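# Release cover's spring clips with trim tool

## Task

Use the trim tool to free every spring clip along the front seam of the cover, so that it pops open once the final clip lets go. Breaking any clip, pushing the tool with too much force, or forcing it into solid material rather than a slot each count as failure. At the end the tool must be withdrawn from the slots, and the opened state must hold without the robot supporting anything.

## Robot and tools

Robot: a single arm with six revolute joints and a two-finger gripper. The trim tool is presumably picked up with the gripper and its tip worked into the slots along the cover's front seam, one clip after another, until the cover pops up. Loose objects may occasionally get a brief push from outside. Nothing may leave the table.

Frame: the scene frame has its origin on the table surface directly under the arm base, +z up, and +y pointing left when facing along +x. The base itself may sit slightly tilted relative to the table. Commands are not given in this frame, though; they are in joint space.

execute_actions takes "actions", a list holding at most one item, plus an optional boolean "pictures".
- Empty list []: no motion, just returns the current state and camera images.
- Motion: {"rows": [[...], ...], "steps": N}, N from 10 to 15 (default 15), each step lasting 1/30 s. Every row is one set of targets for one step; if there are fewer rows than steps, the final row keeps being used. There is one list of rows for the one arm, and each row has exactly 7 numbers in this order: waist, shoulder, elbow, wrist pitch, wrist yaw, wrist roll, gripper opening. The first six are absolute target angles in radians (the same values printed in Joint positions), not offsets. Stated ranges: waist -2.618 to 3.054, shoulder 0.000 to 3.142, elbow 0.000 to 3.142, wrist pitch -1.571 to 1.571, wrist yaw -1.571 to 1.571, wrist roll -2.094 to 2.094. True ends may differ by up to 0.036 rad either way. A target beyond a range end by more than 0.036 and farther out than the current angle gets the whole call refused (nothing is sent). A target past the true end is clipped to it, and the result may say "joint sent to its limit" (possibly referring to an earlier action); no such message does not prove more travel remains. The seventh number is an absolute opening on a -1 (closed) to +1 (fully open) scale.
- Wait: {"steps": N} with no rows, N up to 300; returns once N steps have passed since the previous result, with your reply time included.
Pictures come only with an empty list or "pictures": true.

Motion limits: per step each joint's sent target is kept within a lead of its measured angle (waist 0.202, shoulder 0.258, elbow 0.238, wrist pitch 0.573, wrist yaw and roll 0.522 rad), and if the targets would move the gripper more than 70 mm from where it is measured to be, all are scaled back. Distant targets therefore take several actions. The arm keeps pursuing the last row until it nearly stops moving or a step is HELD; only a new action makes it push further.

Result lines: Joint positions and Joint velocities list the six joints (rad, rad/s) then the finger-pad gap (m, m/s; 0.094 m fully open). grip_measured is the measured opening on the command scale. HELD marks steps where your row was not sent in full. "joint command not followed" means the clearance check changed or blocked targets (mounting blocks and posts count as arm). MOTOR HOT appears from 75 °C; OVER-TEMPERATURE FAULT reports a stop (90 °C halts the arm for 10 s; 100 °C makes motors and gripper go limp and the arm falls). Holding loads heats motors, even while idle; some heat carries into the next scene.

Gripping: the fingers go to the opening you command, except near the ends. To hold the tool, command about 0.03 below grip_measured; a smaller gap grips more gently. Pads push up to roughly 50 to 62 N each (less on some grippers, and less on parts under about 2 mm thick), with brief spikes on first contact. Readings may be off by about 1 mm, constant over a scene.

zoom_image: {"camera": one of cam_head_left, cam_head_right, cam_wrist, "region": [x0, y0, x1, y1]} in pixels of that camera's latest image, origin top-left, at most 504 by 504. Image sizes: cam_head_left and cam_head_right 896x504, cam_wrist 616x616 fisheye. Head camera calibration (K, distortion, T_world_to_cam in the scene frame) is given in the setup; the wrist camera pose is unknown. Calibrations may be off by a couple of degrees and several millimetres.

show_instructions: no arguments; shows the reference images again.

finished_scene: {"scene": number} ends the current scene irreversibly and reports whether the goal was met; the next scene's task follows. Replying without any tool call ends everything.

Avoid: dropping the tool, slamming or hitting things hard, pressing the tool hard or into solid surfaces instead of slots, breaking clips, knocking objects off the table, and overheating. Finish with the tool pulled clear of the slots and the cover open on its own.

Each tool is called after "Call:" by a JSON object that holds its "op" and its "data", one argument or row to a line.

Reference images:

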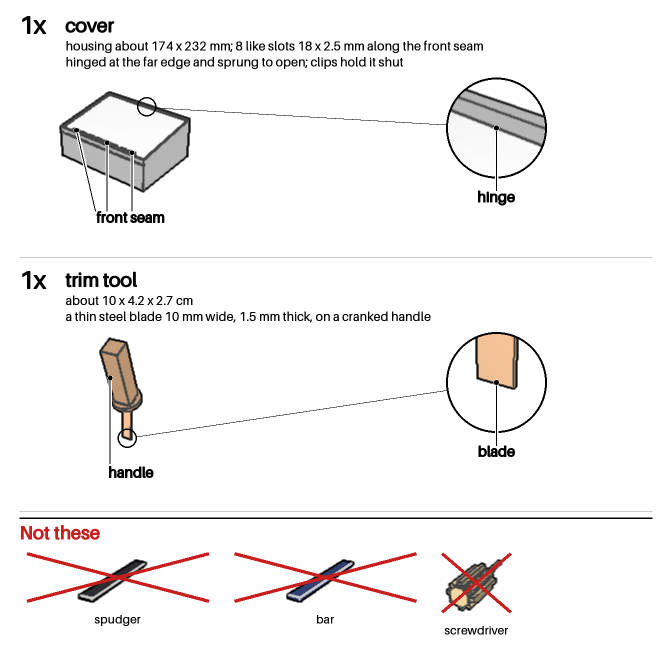

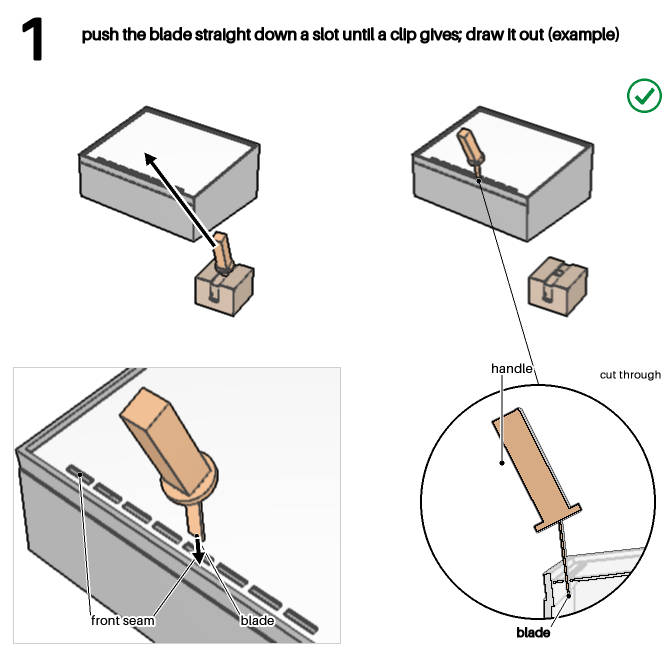

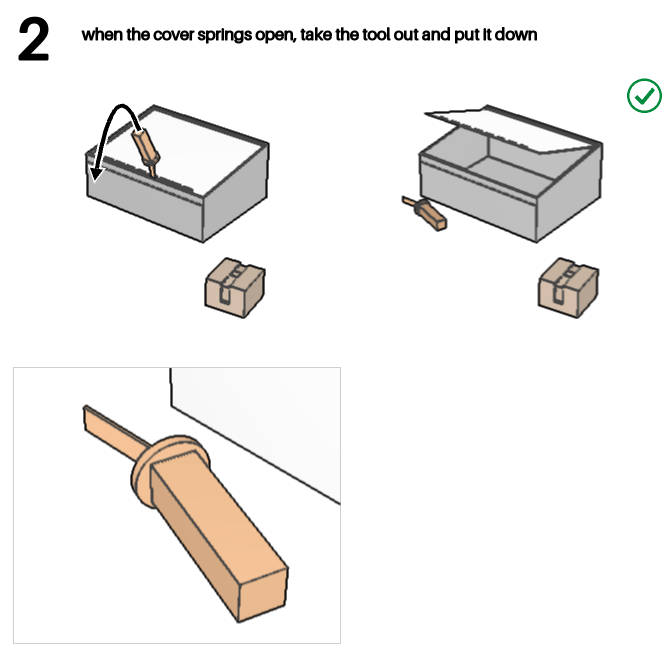

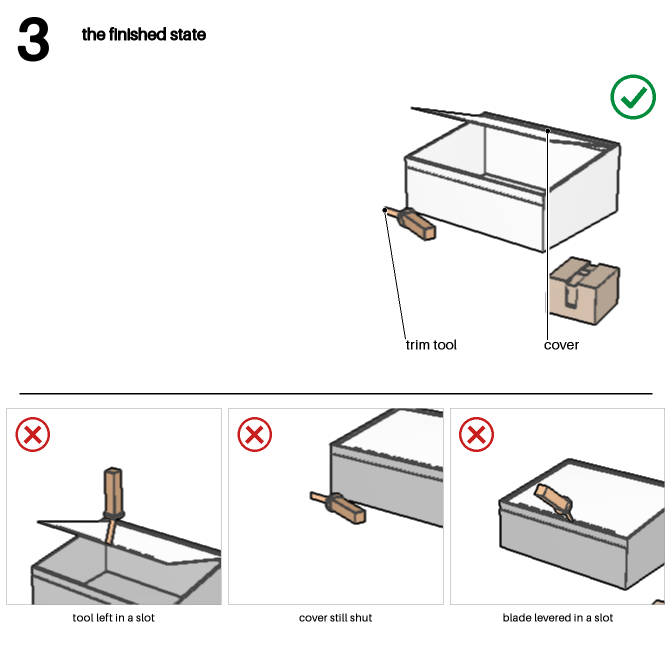

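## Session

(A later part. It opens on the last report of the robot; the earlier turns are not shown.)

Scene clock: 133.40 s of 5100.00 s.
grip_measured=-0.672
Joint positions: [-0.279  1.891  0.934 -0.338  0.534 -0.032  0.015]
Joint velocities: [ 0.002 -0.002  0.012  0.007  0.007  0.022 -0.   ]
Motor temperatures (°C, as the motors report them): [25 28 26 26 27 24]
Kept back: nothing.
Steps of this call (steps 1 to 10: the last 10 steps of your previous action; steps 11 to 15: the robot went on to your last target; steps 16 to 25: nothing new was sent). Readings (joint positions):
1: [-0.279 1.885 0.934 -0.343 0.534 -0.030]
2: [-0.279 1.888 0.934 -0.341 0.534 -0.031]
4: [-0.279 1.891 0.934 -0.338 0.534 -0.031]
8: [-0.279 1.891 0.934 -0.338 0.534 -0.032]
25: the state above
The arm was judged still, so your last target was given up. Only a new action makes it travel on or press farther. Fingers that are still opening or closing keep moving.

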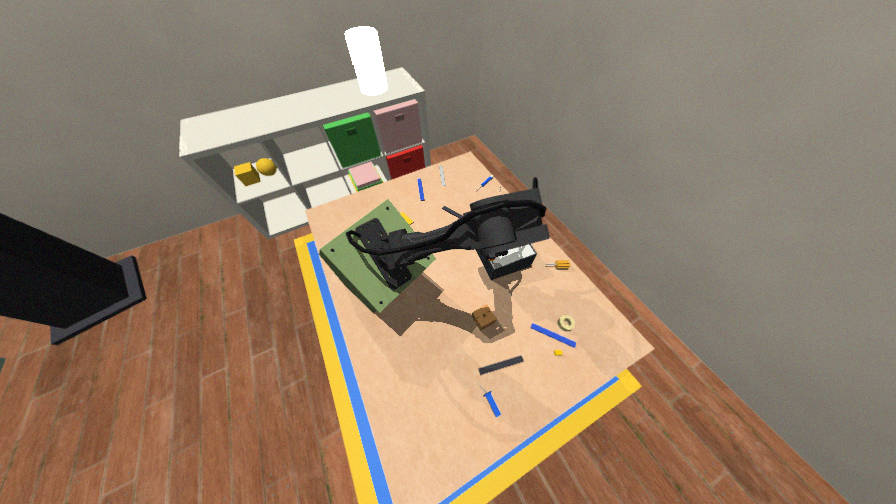

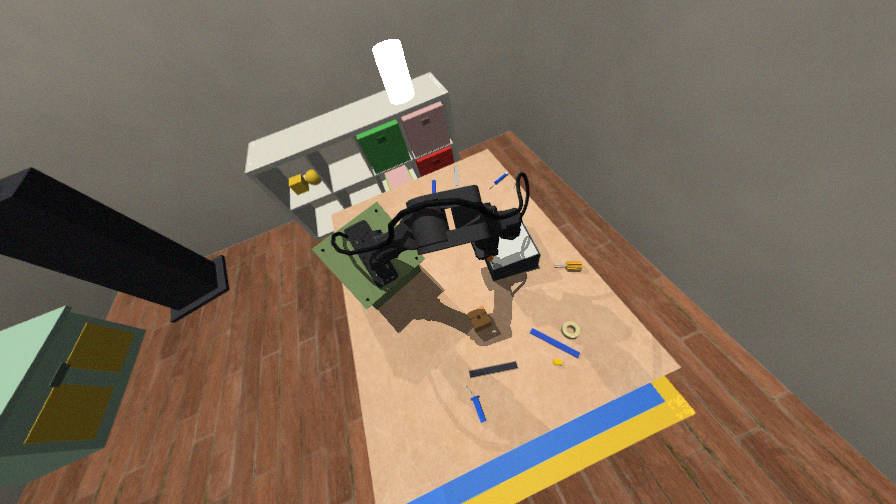

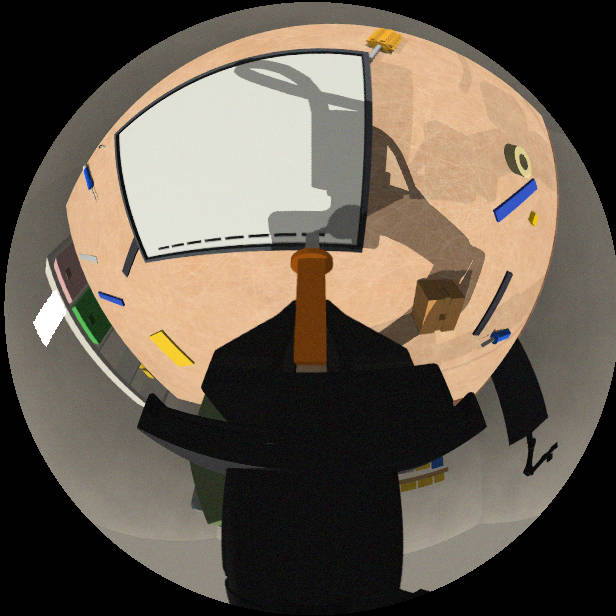

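Call:
{"op": "execute_actions", "data": {
  "actions": [
    {"rows":[[-0.288,1.912,0.925,-0.322,0.523,-0.043,-0.71],[-0.288,1.914,0.925,-0.322,0.523,-0.043,-0.71],[-0.289,1.916,0.925,-0.322,0.523,-0.043,-0.71]],"steps":15}
  ]
}}

Call:
{"op": "execute_actions", "data": {
  "actions": [
    {"steps":20}
  ]
}}

Scene clock: 134.40 s of 5100.00 s.
grip_measured=-0.672
Joint positions: [-0.279  1.891  0.934 -0.338  0.534 -0.032  0.015]
Joint velocities: [ 0.012  0.002 -0.002 -0.022 -0.066 -0.007  0.   ]
Motor temperatures (°C, as the motors report them): [25 28 26 26 27 24]
Steps of this call (steps 1 to 25: nothing new was sent; steps 26 to 30: the first 5 steps of this action). Readings (joint positions):
26: [-0.279 1.891 0.934 -0.338 0.534 -0.032]
27: [-0.279 1.891 0.934 -0.338 0.534 -0.032]
29: [-0.279 1.891 0.934 -0.338 0.534 -0.032]
30: the state above

Scene clock: 135.07 s of 5100.00 s.
grip_measured=-0.672
Joint positions: [-0.279  1.891  0.934 -0.338  0.534 -0.032  0.015]
Joint velocities: [-0.002 -0.002 -0.002 -0.022 -0.037  0.066 -0.001]
Motor temperatures (°C, as the motors report them): [25 28 26 26 27 24]
Kept back: nothing.
Steps of this call (steps 1 to 10: the last 10 steps of your previous action; steps 11 to 15: the robot went on to your last target; steps 16 to 20: nothing new was sent). Readings (joint positions):
1: [-0.279 1.891 0.934 -0.338 0.534 -0.032]
2: [-0.279 1.891 0.934 -0.338 0.534 -0.032]
4: [-0.279 1.891 0.934 -0.338 0.534 -0.032]
8: [-0.279 1.891 0.934 -0.338 0.534 -0.032]
20: the state above
The arm was judged still, so your last target was given up. Only a new action makes it travel on or press farther. Fingers that are still opening or closing keep moving.

Call:
{"op": "execute_actions", "data": {
  "actions": [
    {"rows":[[-0.29,1.918,0.925,-0.322,0.523,-0.043,-0.71],[-0.291,1.92,0.925,-0.322,0.523,-0.043,-0.71],[-0.291,1.922,0.925,-0.322,0.523,-0.043,-0.71]],"steps":15}
  ]
}}

Call:
{"op": "execute_actions", "data": {
  "actions": [
    {"steps":20}
  ]
}}

Scene clock: 135.70 s of 5100.00 s.
grip_measured=-0.672
Joint positions: [-0.279  1.895  0.934 -0.336  0.534 -0.032  0.015]
Joint velocities: [-0.002  0.012 -0.002 -0.037 -0.037  0.051  0.   ]
Motor temperatures (°C, as the motors report them): [25 28 26 26 27 24]
Steps of this call (steps 1 to 14: nothing new was sent; steps 15 to 19: the first 5 steps of this action). Readings (joint positions):
15: [-0.279 1.891 0.934 -0.338 0.534 -0.032]
16: [-0.279 1.891 0.934 -0.338 0.534 -0.032]
18: [-0.279 1.894 0.934 -0.337 0.534 -0.032]
19: the state above

Scene clock: 136.37 s of 5100.00 s.
grip_measured=-0.672
Joint positions: [-0.279  1.895  0.934 -0.336  0.534 -0.032  0.015]
Joint velocities: [-0.002  0.012  0.007  0.022 -0.007  0.022  0.001]
Motor temperatures (°C, as the motors report them): [25 28 26 26 27 24]
Kept back: nothing.
Steps of this call (steps 1 to 10: the last 10 steps of your previous action; steps 11 to 15: the robot went on to your last target; steps 16 to 20: nothing new was sent). Readings (joint positions):
1: [-0.279 1.895 0.934 -0.336 0.534 -0.032]
2: [-0.279 1.895 0.934 -0.336 0.534 -0.032]
4: [-0.279 1.895 0.934 -0.336 0.534 -0.032]
8: [-0.279 1.895 0.934 -0.336 0.534 -0.032]
20: the state above
The arm was judged still, so your last target was given up. Only a new action makes it travel on or press farther. Fingers that are still opening or closing keep moving.

Call:
{"op": "execute_actions", "data": {
  "actions": [
    {"rows":[[-0.292,1.924,0.925,-0.32,0.523,-0.043,-0.71],[-0.293,1.926,0.925,-0.319,0.523,-0.043,-0.71],[-0.293,1.928,0.925,-0.318,0.523,-0.043,-0.71]],"steps":15}
  ]
}}

Call:
{"op": "execute_actions", "data": {
  "actions": [
    {"steps":20}
  ],
  "pictures": true
}}

Call:
{"op": "zoom_image", "data": {
  "camera": "cam_wrist",
  "region": [260, 200, 360, 270]
}}

Scene clock: 137.33 s of 5100.00 s.
grip_measured=-0.672
Joint positions: [-0.279  1.895  0.934 -0.336  0.534 -0.032  0.015]
Joint velocities: [-0.007 -0.027 -0.012 -0.051  0.007  0.037 -0.   ]
Motor temperatures (°C, as the motors report them): [25 28 26 26 27 24]
Steps of this call (steps 1 to 24: nothing new was sent; steps 25 to 29: the first 5 steps of this action). Readings (joint positions):
25: [-0.279 1.895 0.934 -0.336 0.534 -0.032]
26: [-0.279 1.895 0.934 -0.336 0.534 -0.032]
28: [-0.279 1.895 0.934 -0.336 0.534 -0.032]
29: the state above

Scene clock: 138.00 s of 5100.00 s.
grip_measured=-0.672
Joint positions: [-0.279  1.895  0.934 -0.336  0.534 -0.032  0.015]
Joint velocities: [-0.007 -0.002 -0.022 -0.007  0.022  0.007  0.   ]
Motor temperatures (°C, as the motors report them): [25 28 26 26 27 24]
Kept back: nothing.
Steps of this call (steps 1 to 10: the last 10 steps of your previous action; steps 11 to 15: the robot went on to your last target; steps 16 to 20: nothing new was sent). Readings (joint positions):
1: [-0.279 1.895 0.934 -0.336 0.534 -0.032]
2: [-0.279 1.895 0.934 -0.336 0.534 -0.032]
4: [-0.279 1.895 0.934 -0.336 0.534 -0.032]
8: [-0.279 1.895 0.934 -0.336 0.534 -0.032]
20: the state above
The arm was judged still, so your last target was given up. Only a new action makes it travel on or press farther. Fingers that are still opening or closing keep moving.

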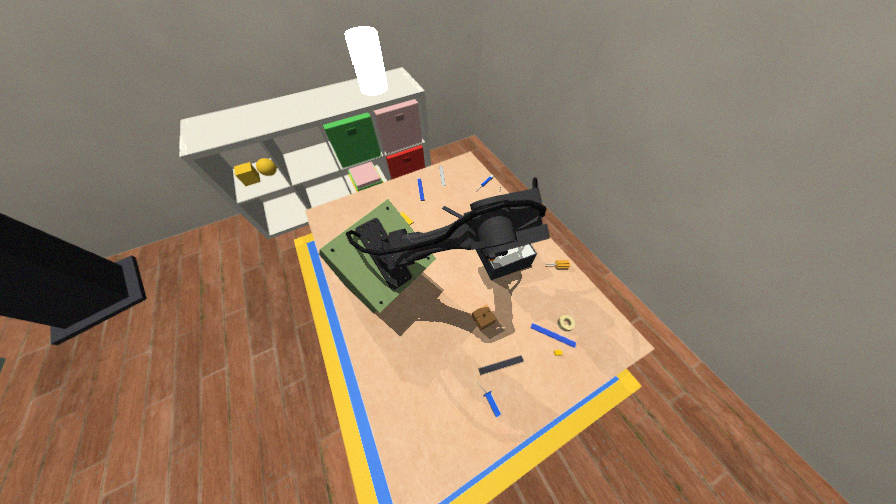

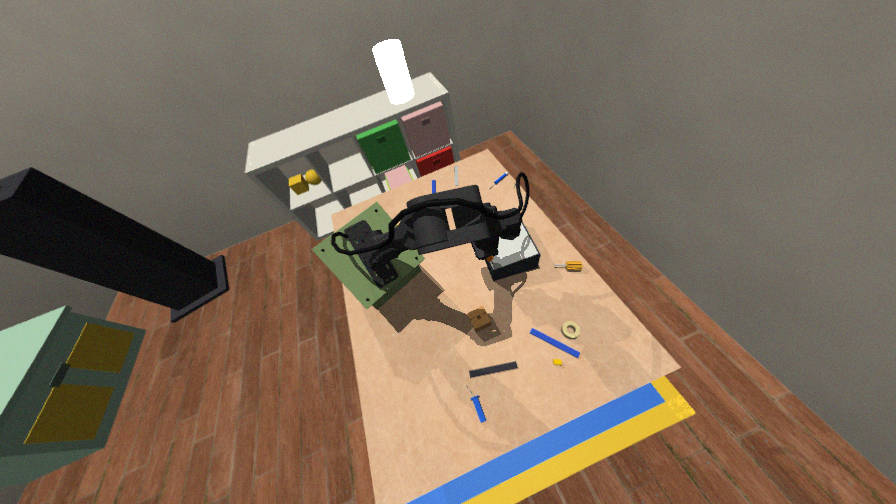

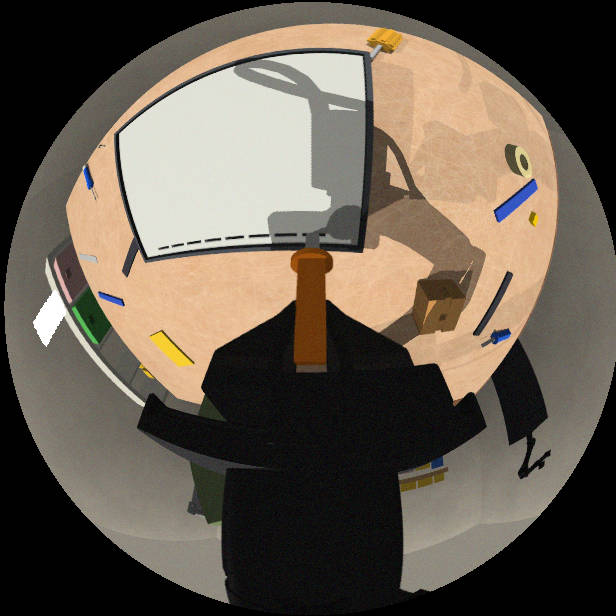

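Region (260, 200, 360, 270) of cam_wrist's 616x616 image, scaled by 5.040, with more detail than that image has; it fills the top 353 rows of this view, and the rest is white.

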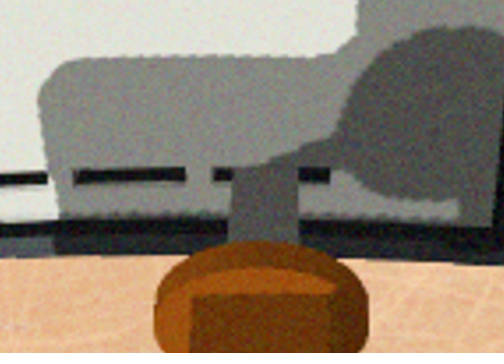

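Call:
{"op": "execute_actions", "data": {
  "actions": [
    {"rows":[[-0.294,1.93,0.925,-0.318,0.523,-0.043,-0.71],[-0.295,1.932,0.925,-0.318,0.523,-0.043,-0.71],[-0.295,1.934,0.925,-0.318,0.523,-0.043,-0.71]],"steps":15}
  ]
}}

Call:
{"op": "execute_actions", "data": {
  "actions": [
    {"steps":20}
  ]
}}

Scene clock: 138.67 s of 5100.00 s.
grip_measured=-0.672
Joint positions: [-0.28   1.899  0.934 -0.332  0.533 -0.032  0.015]
Joint velocities: [-0.007  0.061  0.007  0.095 -0.007 -0.022 -0.001]
Motor temperatures (°C, as the motors report them): [25 28 26 26 27 24]
Steps of this call (steps 1 to 15: nothing new was sent; steps 16 to 20: the first 5 steps of this action). Readings (joint positions):
16: [-0.279 1.895 0.934 -0.336 0.534 -0.032]
17: [-0.280 1.895 0.934 -0.336 0.534 -0.032]
19: [-0.280 1.897 0.934 -0.335 0.533 -0.032]
20: the state above

Scene clock: 139.33 s of 5100.00 s.
grip_measured=-0.672
Joint positions: [-0.284  1.908  0.934 -0.319  0.533 -0.035  0.015]
Joint velocities: [ 0.012 -0.002 -0.002 -0.007 -0.007  0.037 -0.001]
Motor temperatures (°C, as the motors report them): [25 28 26 26 27 24]
Kept back: nothing.
Steps of this call (steps 1 to 10: the last 10 steps of your previous action; steps 11 to 20: the robot went on to your last target). Readings (joint positions):
1: [-0.281 1.901 0.934 -0.329 0.533 -0.033]
2: [-0.282 1.904 0.934 -0.326 0.533 -0.033]
4: [-0.283 1.907 0.934 -0.321 0.533 -0.034]
8: [-0.284 1.908 0.934 -0.319 0.533 -0.035]
20: the state above

Call:
{"op": "execute_actions", "data": {
  "actions": []
}}

Call:
{"op": "zoom_image", "data": {
  "camera": "cam_wrist",
  "region": [200, 190, 400, 290]
}}

Scene clock: 139.70 s of 5100.00 s.
grip_measured=-0.672
Joint positions: [-0.284  1.908  0.934 -0.319  0.533 -0.035  0.015]
Joint velocities: [-0.002 -0.002 -0.007 -0.022  0.007  0.022 -0.001]
Motor temperatures (°C, as the motors report them): [25 28 26 26 27 24]
Kept back: nothing.
Steps of this call (steps 1 to 11: the robot went on to your last target). Readings (joint positions):
1: [-0.284 1.908 0.934 -0.319 0.533 -0.035]
2: [-0.284 1.908 0.934 -0.319 0.533 -0.035]
4: [-0.284 1.908 0.934 -0.319 0.533 -0.035]
8: [-0.284 1.908 0.934 -0.319 0.533 -0.035]
11: the state above
The arm was judged still, so your last target was given up. Only a new action makes it travel on or press farther. Fingers that are still opening or closing keep moving.

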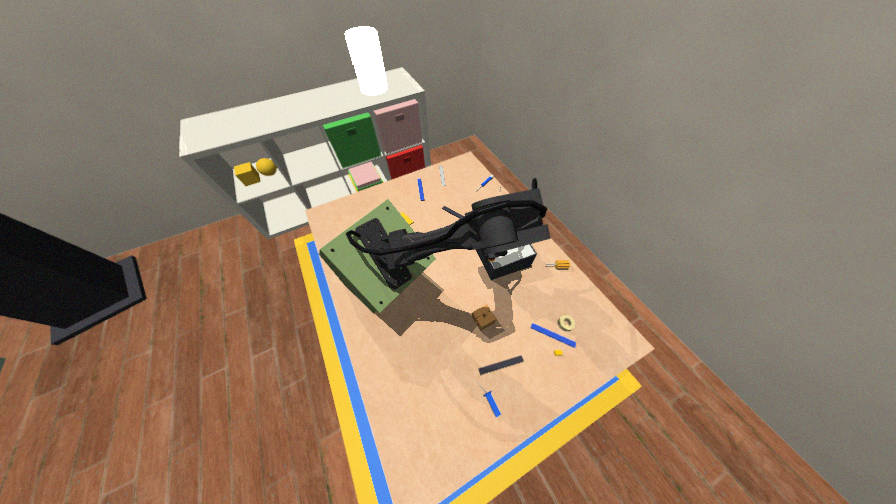

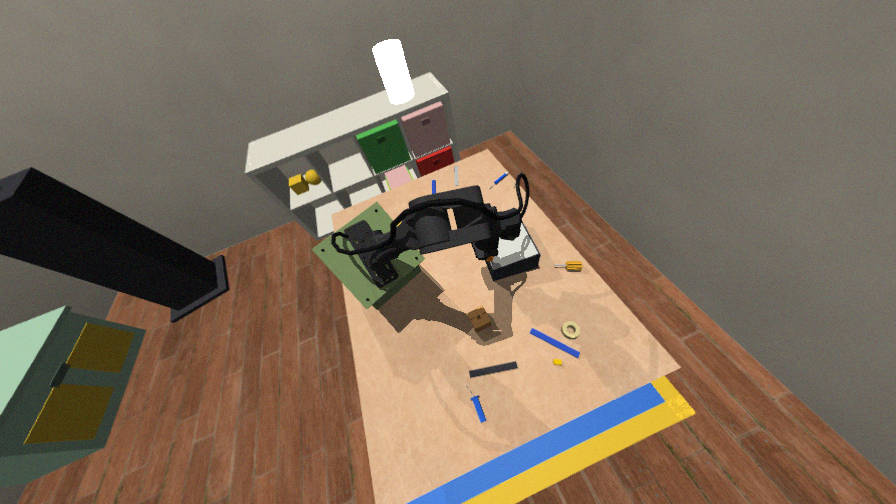

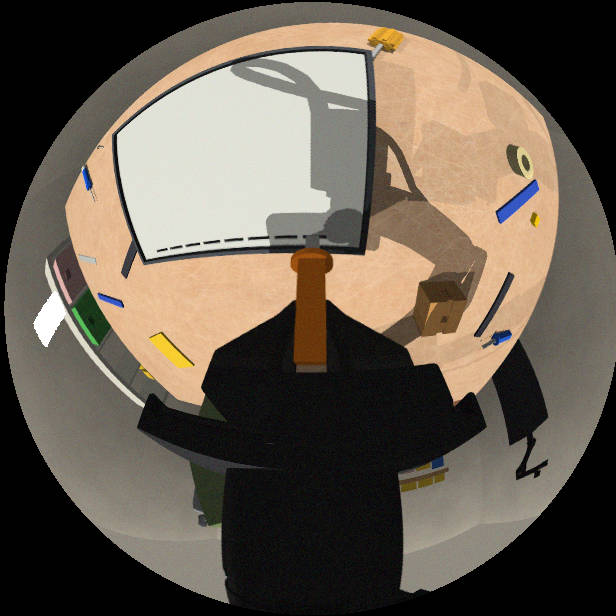

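Region (200, 190, 400, 290) of cam_wrist's 616x616 image, scaled by 2.520, with more detail than that image has.

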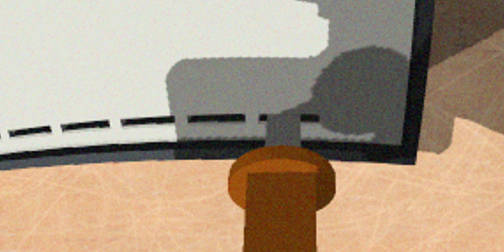

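Call:
{"op": "execute_actions", "data": {
  "actions": [
    {"rows":[[-0.296,1.937,0.925,-0.312,0.523,-0.045,-0.71],[-0.297,1.94,0.925,-0.308,0.523,-0.046,-0.71],[-0.298,1.942,0.925,-0.305,0.523,-0.047,-0.71],[-0.298,1.944,0.925,-0.302,0.523,-0.047,-0.71]],"steps":15}
  ]
}}

Call:
{"op": "execute_actions", "data": {
  "actions": [
    {"steps":20}
  ],
  "pictures": true
}}

Call:
{"op": "zoom_image", "data": {
  "camera": "cam_wrist",
  "region": [200, 190, 400, 290]
}}

Scene clock: 141.10 s of 5100.00 s.
grip_measured=-0.672
Joint positions: [-0.284  1.912  0.934 -0.315  0.533 -0.037  0.015]
Joint velocities: [-0.012 -0.002 -0.007  0.066  0.022  0.022 -0.001]
Motor temperatures (°C, as the motors report them): [25 28 26 26 27 24]
Steps of this call (steps 1 to 37: nothing new was sent; steps 38 to 42: the first 5 steps of this action). Readings (joint positions):
38: [-0.284 1.908 0.934 -0.319 0.533 -0.036]
39: [-0.284 1.908 0.934 -0.319 0.533 -0.036]
41: [-0.284 1.911 0.934 -0.316 0.533 -0.037]
42: the state above

Scene clock: 141.77 s of 5100.00 s.
grip_measured=-0.672
Joint positions: [-0.284  1.912  0.934 -0.315  0.533 -0.037  0.015]
Joint velocities: [-0.007 -0.002 -0.037 -0.022 -0.007 -0.007 -0.   ]
Motor temperatures (°C, as the motors report them): [25 28 26 26 27 24]
Kept back: nothing.
Steps of this call (steps 1 to 10: the last 10 steps of your previous action; steps 11 to 15: the robot went on to your last target; steps 16 to 20: nothing new was sent). Readings (joint positions):
1: [-0.284 1.912 0.934 -0.315 0.533 -0.037]
2: [-0.284 1.912 0.934 -0.315 0.533 -0.037]
4: [-0.284 1.912 0.934 -0.315 0.533 -0.037]
8: [-0.284 1.912 0.934 -0.315 0.533 -0.037]
20: the state above
The arm was judged still, so your last target was given up. Only a new action makes it travel on or press farther. Fingers that are still opening or closing keep moving.

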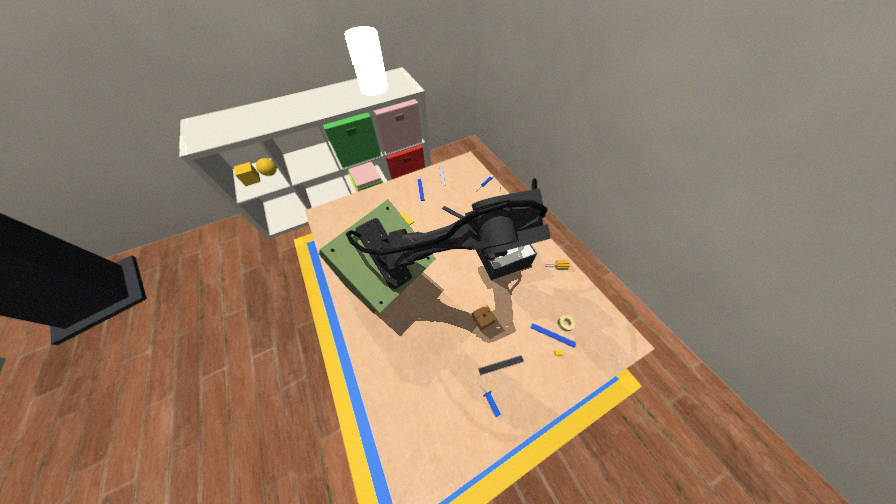

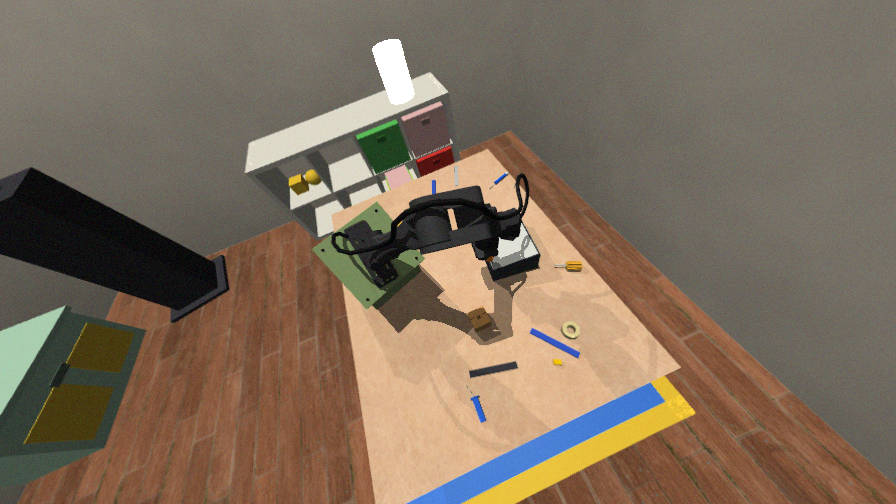

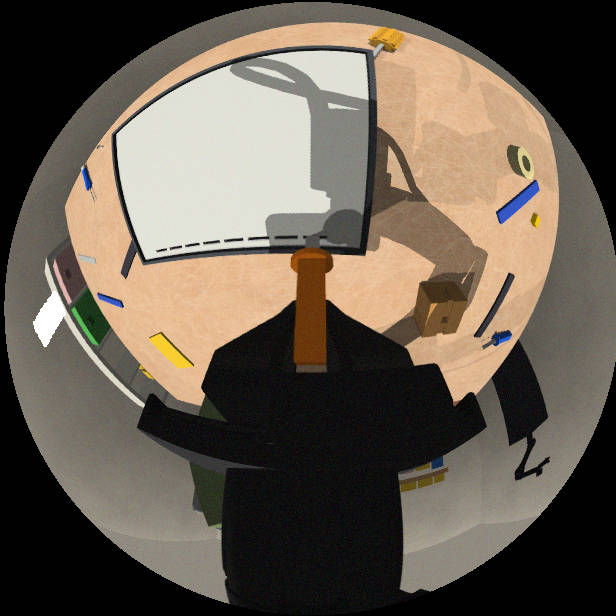

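Region (200, 190, 400, 290) of cam_wrist's 616x616 image, scaled by 2.520, with more detail than that image has.

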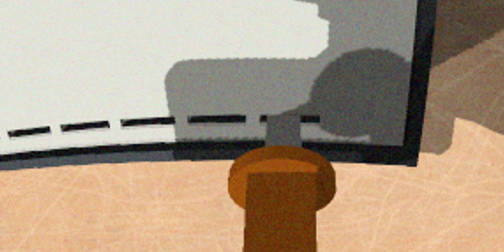

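Call:
{"op": "execute_actions", "data": {
  "actions": [
    {"rows":[[-0.278,1.89,0.925,-0.331,0.535,-0.03,-0.71],[-0.276,1.886,0.925,-0.336,0.535,-0.028,-0.71],[-0.275,1.881,0.925,-0.341,0.535,-0.026,-0.71],[-0.273,1.876,0.925,-0.347,0.535,-0.024,-0.71],[-0.272,1.871,0.925,-0.352,0.535,-0.022,-0.71],[-0.27,1.866,0.925,-0.358,0.535,-0.02,-0.71],[-0.269,1.861,0.925,-0.363,0.535,-0.018,-0.71],[-0.268,1.856,0.925,-0.369,0.535,-0.016,-0.71],[-0.266,1.851,0.925,-0.374,0.535,-0.015,-0.71],[-0.265,1.848,0.925,-0.379,0.535,-0.014,-0.71],[-0.264,1.847,0.925,-0.383,0.535,-0.013,-0.71]],"steps":15}
  ]
}}

Call:
{"op": "execute_actions", "data": {
  "actions": [
    {"steps":25}
  ],
  "pictures": true
}}

Call:
{"op": "zoom_image", "data": {
  "camera": "cam_wrist",
  "region": [260, 200, 360, 270]
}}

Scene clock: 145.37 s of 5100.00 s.
grip_measured=-0.672
Joint positions: [-0.284  1.902  0.934 -0.321  0.532 -0.037  0.015]
Joint velocities: [ 0.007 -0.071  0.002 -0.11  -0.037 -0.007  0.   ]
Motor temperatures (°C, as the motors report them): [25 28 26 26 27 24]
Steps of this call (steps 1 to 90: nothing new was sent; then 0.43 s passed at rest; steps 91 to 95: the first 5 steps of this action). Readings (joint positions):
91: [-0.284 1.910 0.934 -0.315 0.534 -0.037]
92: [-0.284 1.908 0.934 -0.315 0.532 -0.037]
94: [-0.284 1.905 0.934 -0.318 0.532 -0.037]
95: the state above

Scene clock: 146.20 s of 5100.00 s.
grip_measured=-0.672
Joint positions: [-0.283  1.862  0.934 -0.367  0.53  -0.022  0.015]
Joint velocities: [-0.002 -0.007  0.002  0.022  0.037 -0.051 -0.   ]
Motor temperatures (°C, as the motors report them): [25 28 26 26 27 24]
Kept back: nothing.
Steps of this call (steps 1 to 10: the last 10 steps of your previous action; steps 11 to 25: the robot went on to your last target). Readings (joint positions):
1: [-0.284 1.899 0.934 -0.324 0.531 -0.037]
2: [-0.284 1.895 0.934 -0.329 0.531 -0.036]
4: [-0.284 1.884 0.934 -0.342 0.530 -0.033]
8: [-0.284 1.864 0.934 -0.361 0.529 -0.027]
25: the state above

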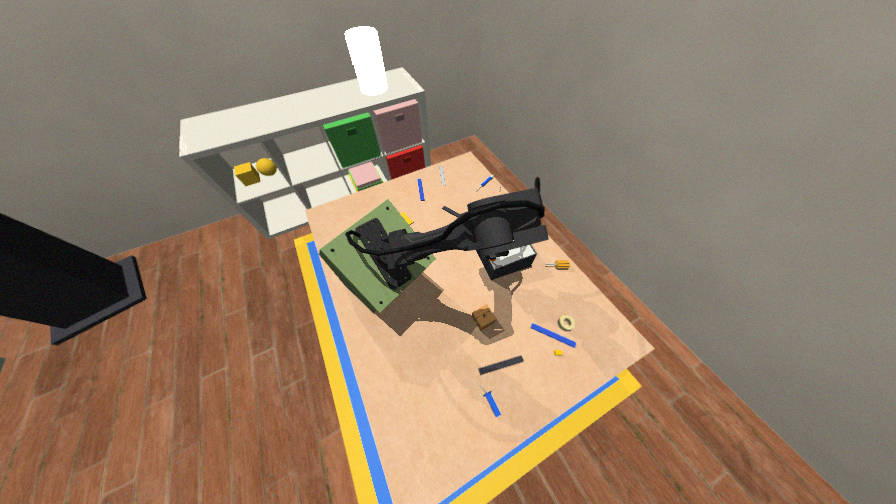

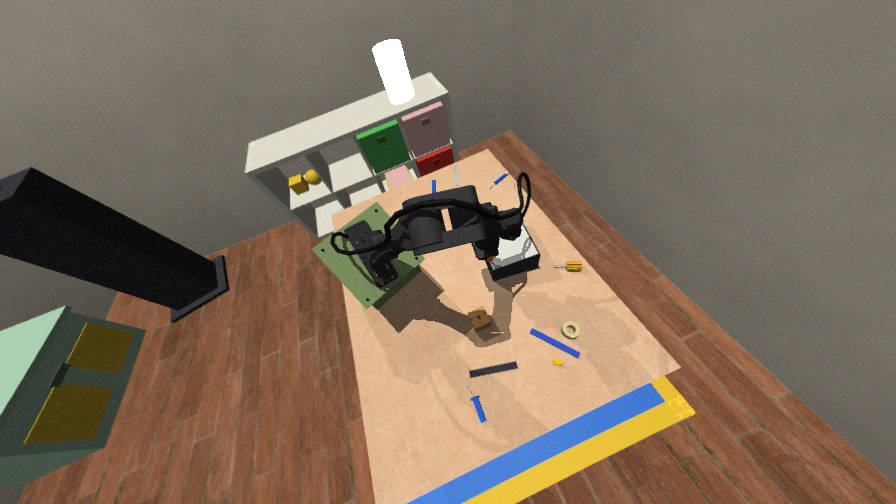

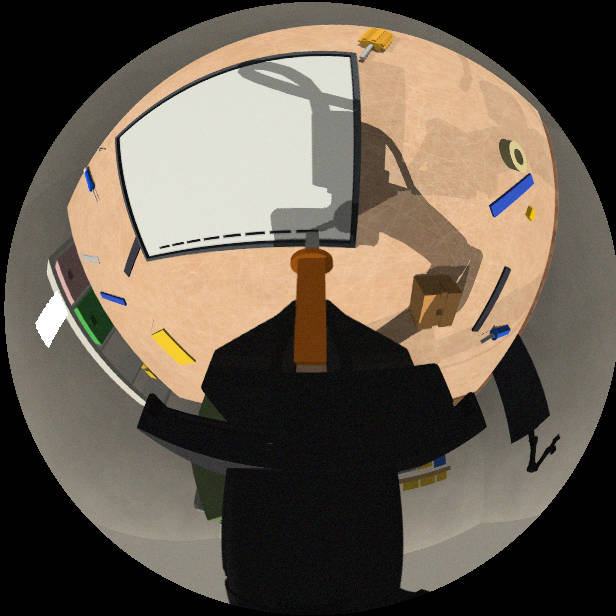

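Region (260, 200, 360, 270) of cam_wrist's 616x616 image, scaled by 5.040, with more detail than that image has; it fills the top 353 rows of this view, and the rest is white.

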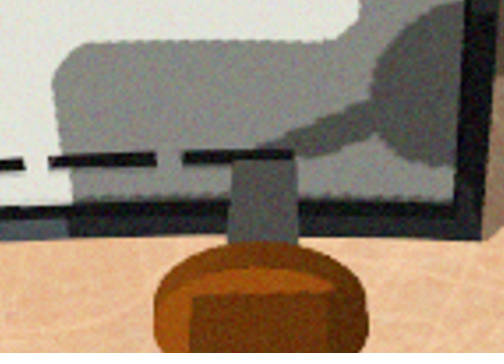

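Call:
{"op": "execute_actions", "data": {
  "actions": [
    {"rows":[[-0.255,1.847,0.925,-0.383,0.54,-0.01,-0.71],[-0.245,1.847,0.925,-0.383,0.543,0.0,-0.71],[-0.235,1.855,0.925,-0.383,0.546,0.01,-0.71],[-0.225,1.865,0.925,-0.383,0.549,0.02,-0.71],[-0.215,1.875,0.925,-0.383,0.552,0.03,-0.71],[-0.205,1.884,0.925,-0.383,0.555,0.04,-0.71],[-0.197,1.892,0.925,-0.383,0.558,0.05,-0.71],[-0.19,1.899,0.925,-0.383,0.56,0.058,-0.71],[-0.186,1.904,0.925,-0.383,0.56,0.063,-0.71],[-0.186,1.9075,0.925,-0.383,0.56,0.063,-0.71]],"steps":15}
  ]
}}

Call:
{"op": "execute_actions", "data": {
  "actions": [
    {"steps":30}
  ],
  "pictures": true
}}

Call:
{"op": "zoom_image", "data": {
  "camera": "cam_wrist",
  "region": [260, 200, 360, 270]
}}

Scene clock: 147.87 s of 5100.00 s.
grip_measured=-0.672
Joint positions: [-0.257  1.862  0.934 -0.368  0.537 -0.004  0.015]
Joint velocities: [ 0.305 -0.002 -0.002 -0.051  0.007  0.051 -0.   ]
Motor temperatures (°C, as the motors report them): [25 28 26 26 27 24]
Steps of this call (steps 1 to 15: the robot went on to your last target; steps 16 to 45: nothing new was sent; steps 46 to 50: the first 5 steps of this action). Readings (joint positions):
46: [-0.282 1.862 0.934 -0.368 0.530 -0.021]
47: [-0.279 1.862 0.934 -0.368 0.532 -0.019]
49: [-0.266 1.862 0.934 -0.368 0.535 -0.010]
50: the state above

Scene clock: 148.87 s of 5100.00 s.
grip_measured=-0.672
Joint positions: [-0.199  1.896  0.934 -0.371  0.55   0.054  0.015]
Joint velocities: [-0.007 -0.007 -0.022  0.051  0.007  0.022 -0.   ]
Motor temperatures (°C, as the motors report them): [25 28 26 26 27 24]
Kept back: nothing.
Steps of this call (steps 1 to 10: the last 10 steps of your previous action; steps 11 to 30: the robot went on to your last target). Readings (joint positions):
1: [-0.245 1.862 0.934 -0.368 0.539 0.003]
2: [-0.234 1.864 0.934 -0.368 0.541 0.010]
4: [-0.213 1.872 0.934 -0.368 0.544 0.025]
8: [-0.199 1.894 0.934 -0.369 0.545 0.042]
30: the state above
The arm was judged still, so your last target was given up. Only a new action makes it travel on or press farther. Fingers that are still opening or closing keep moving.

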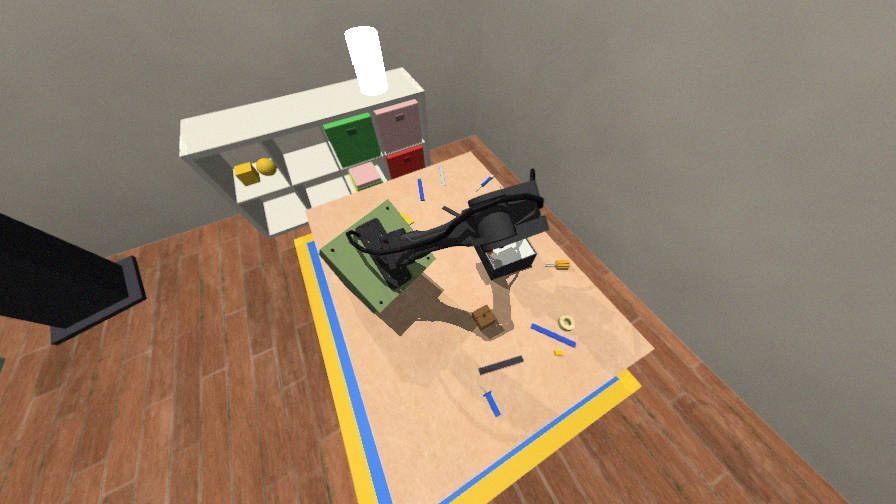

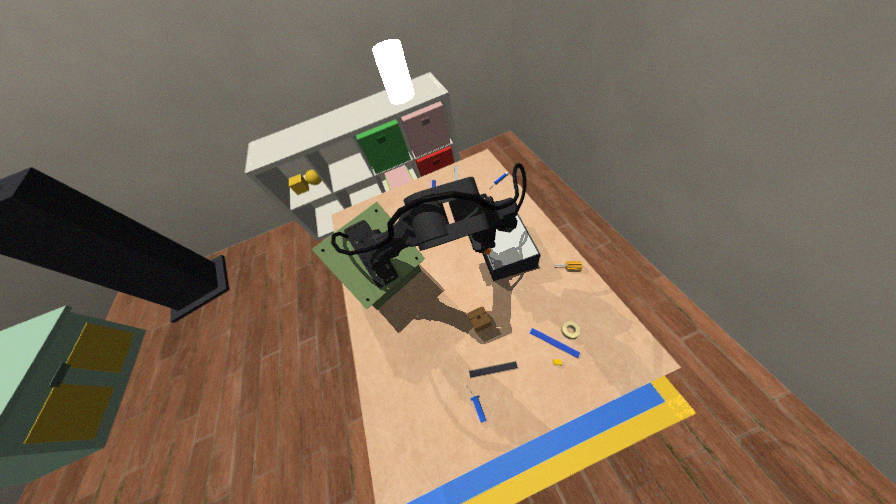

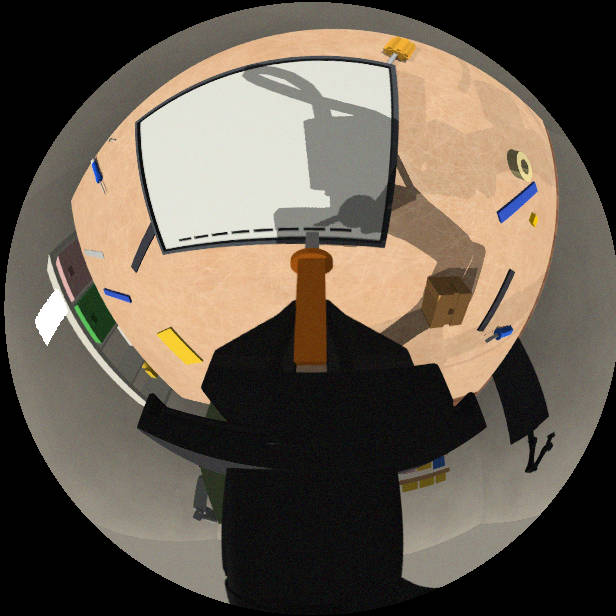

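Region (260, 200, 360, 270) of cam_wrist's 616x616 image, scaled by 5.040, with more detail than that image has; it fills the top 353 rows of this view, and the rest is white.

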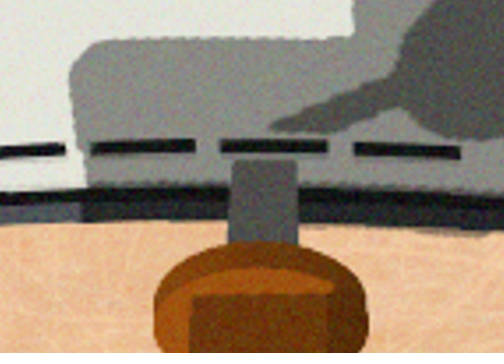

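Call:
{"op": "execute_actions", "data": {
  "actions": [
    {"rows":[[-0.212,1.923,0.925,-0.35,0.56,0.04,-0.71],[-0.212,1.923,0.925,-0.345,0.56,0.035,-0.71],[-0.207,1.92,0.925,-0.341,0.56,0.03,-0.71]],"steps":15}
  ]
}}

Call:
{"op": "execute_actions", "data": {
  "actions": [
    {"steps":30}
  ],
  "pictures": true
}}

Call:
{"op": "zoom_image", "data": {
  "camera": "cam_wrist",
  "region": [280, 215, 350, 250]
}}

Scene clock: 150.17 s of 5100.00 s.
grip_measured=-0.672
Joint positions: [-0.204  1.905  0.934 -0.362  0.55   0.046  0.015]
Joint velocities: [-0.007  0.037  0.002 -0.051 -0.037  0.007  0.   ]
Motor temperatures (°C, as the motors report them): [25 28 26 26 27 24]
Steps of this call (steps 1 to 34: nothing new was sent; steps 35 to 39: the first 5 steps of this action). Readings (joint positions):
35: [-0.200 1.897 0.934 -0.370 0.550 0.053]
36: [-0.201 1.899 0.934 -0.367 0.550 0.052]
38: [-0.204 1.903 0.934 -0.363 0.550 0.048]
39: the state above

Scene clock: 151.17 s of 5100.00 s.
grip_measured=-0.672
Joint positions: [-0.204  1.905  0.934 -0.356  0.55   0.04   0.015]
Joint velocities: [ 0.012  0.012 -0.002  0.037  0.051  0.037 -0.   ]
Motor temperatures (°C, as the motors report them): [25 28 26 26 27 24]
Kept back: nothing.
Steps of this call (steps 1 to 10: the last 10 steps of your previous action; steps 11 to 15: the robot went on to your last target; steps 16 to 30: nothing new was sent). Readings (joint positions):
1: [-0.204 1.905 0.934 -0.361 0.550 0.045]
2: [-0.204 1.905 0.934 -0.361 0.550 0.044]
4: [-0.204 1.905 0.934 -0.358 0.550 0.042]
8: [-0.204 1.905 0.934 -0.357 0.550 0.041]
30: the state above
The arm was judged still, so your last target was given up. Only a new action makes it travel on or press farther. Fingers that are still opening or closing keep moving.

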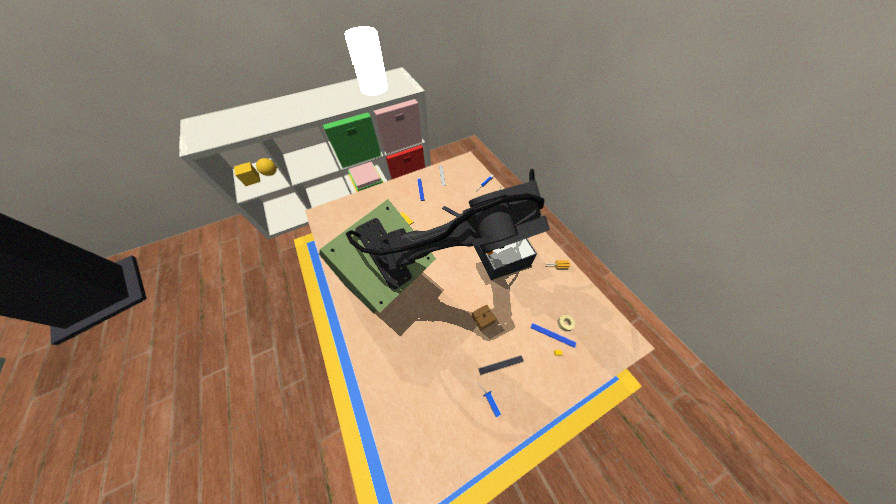

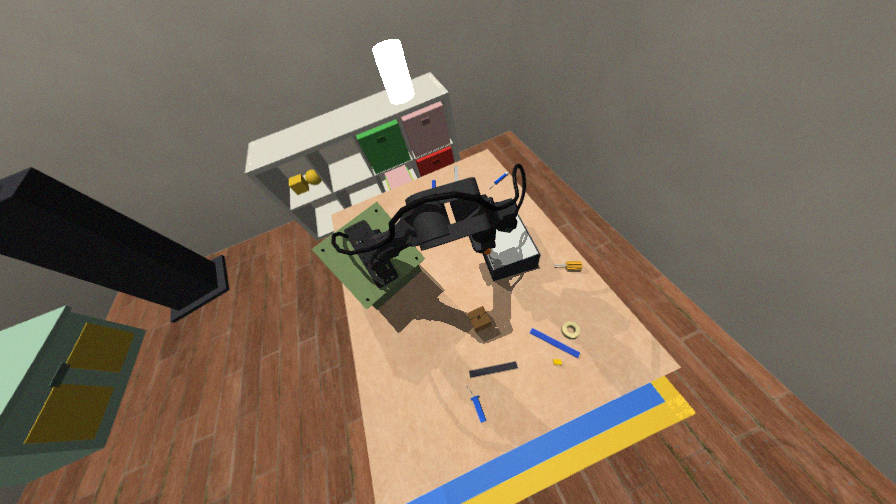

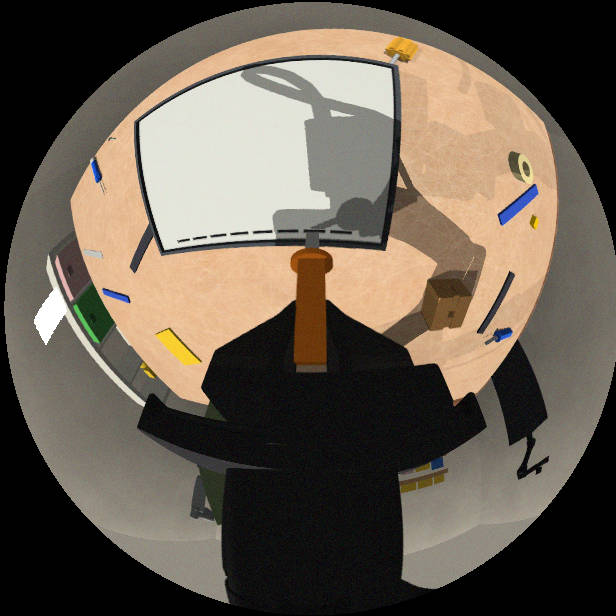

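Region (280, 215, 350, 250) of cam_wrist's 616x616 image, scaled by 7.200, with more detail than that image has.

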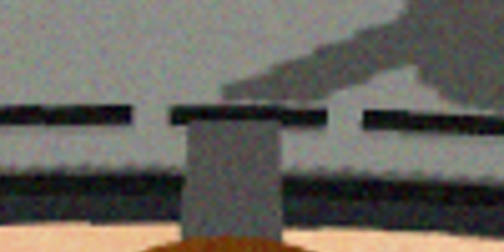

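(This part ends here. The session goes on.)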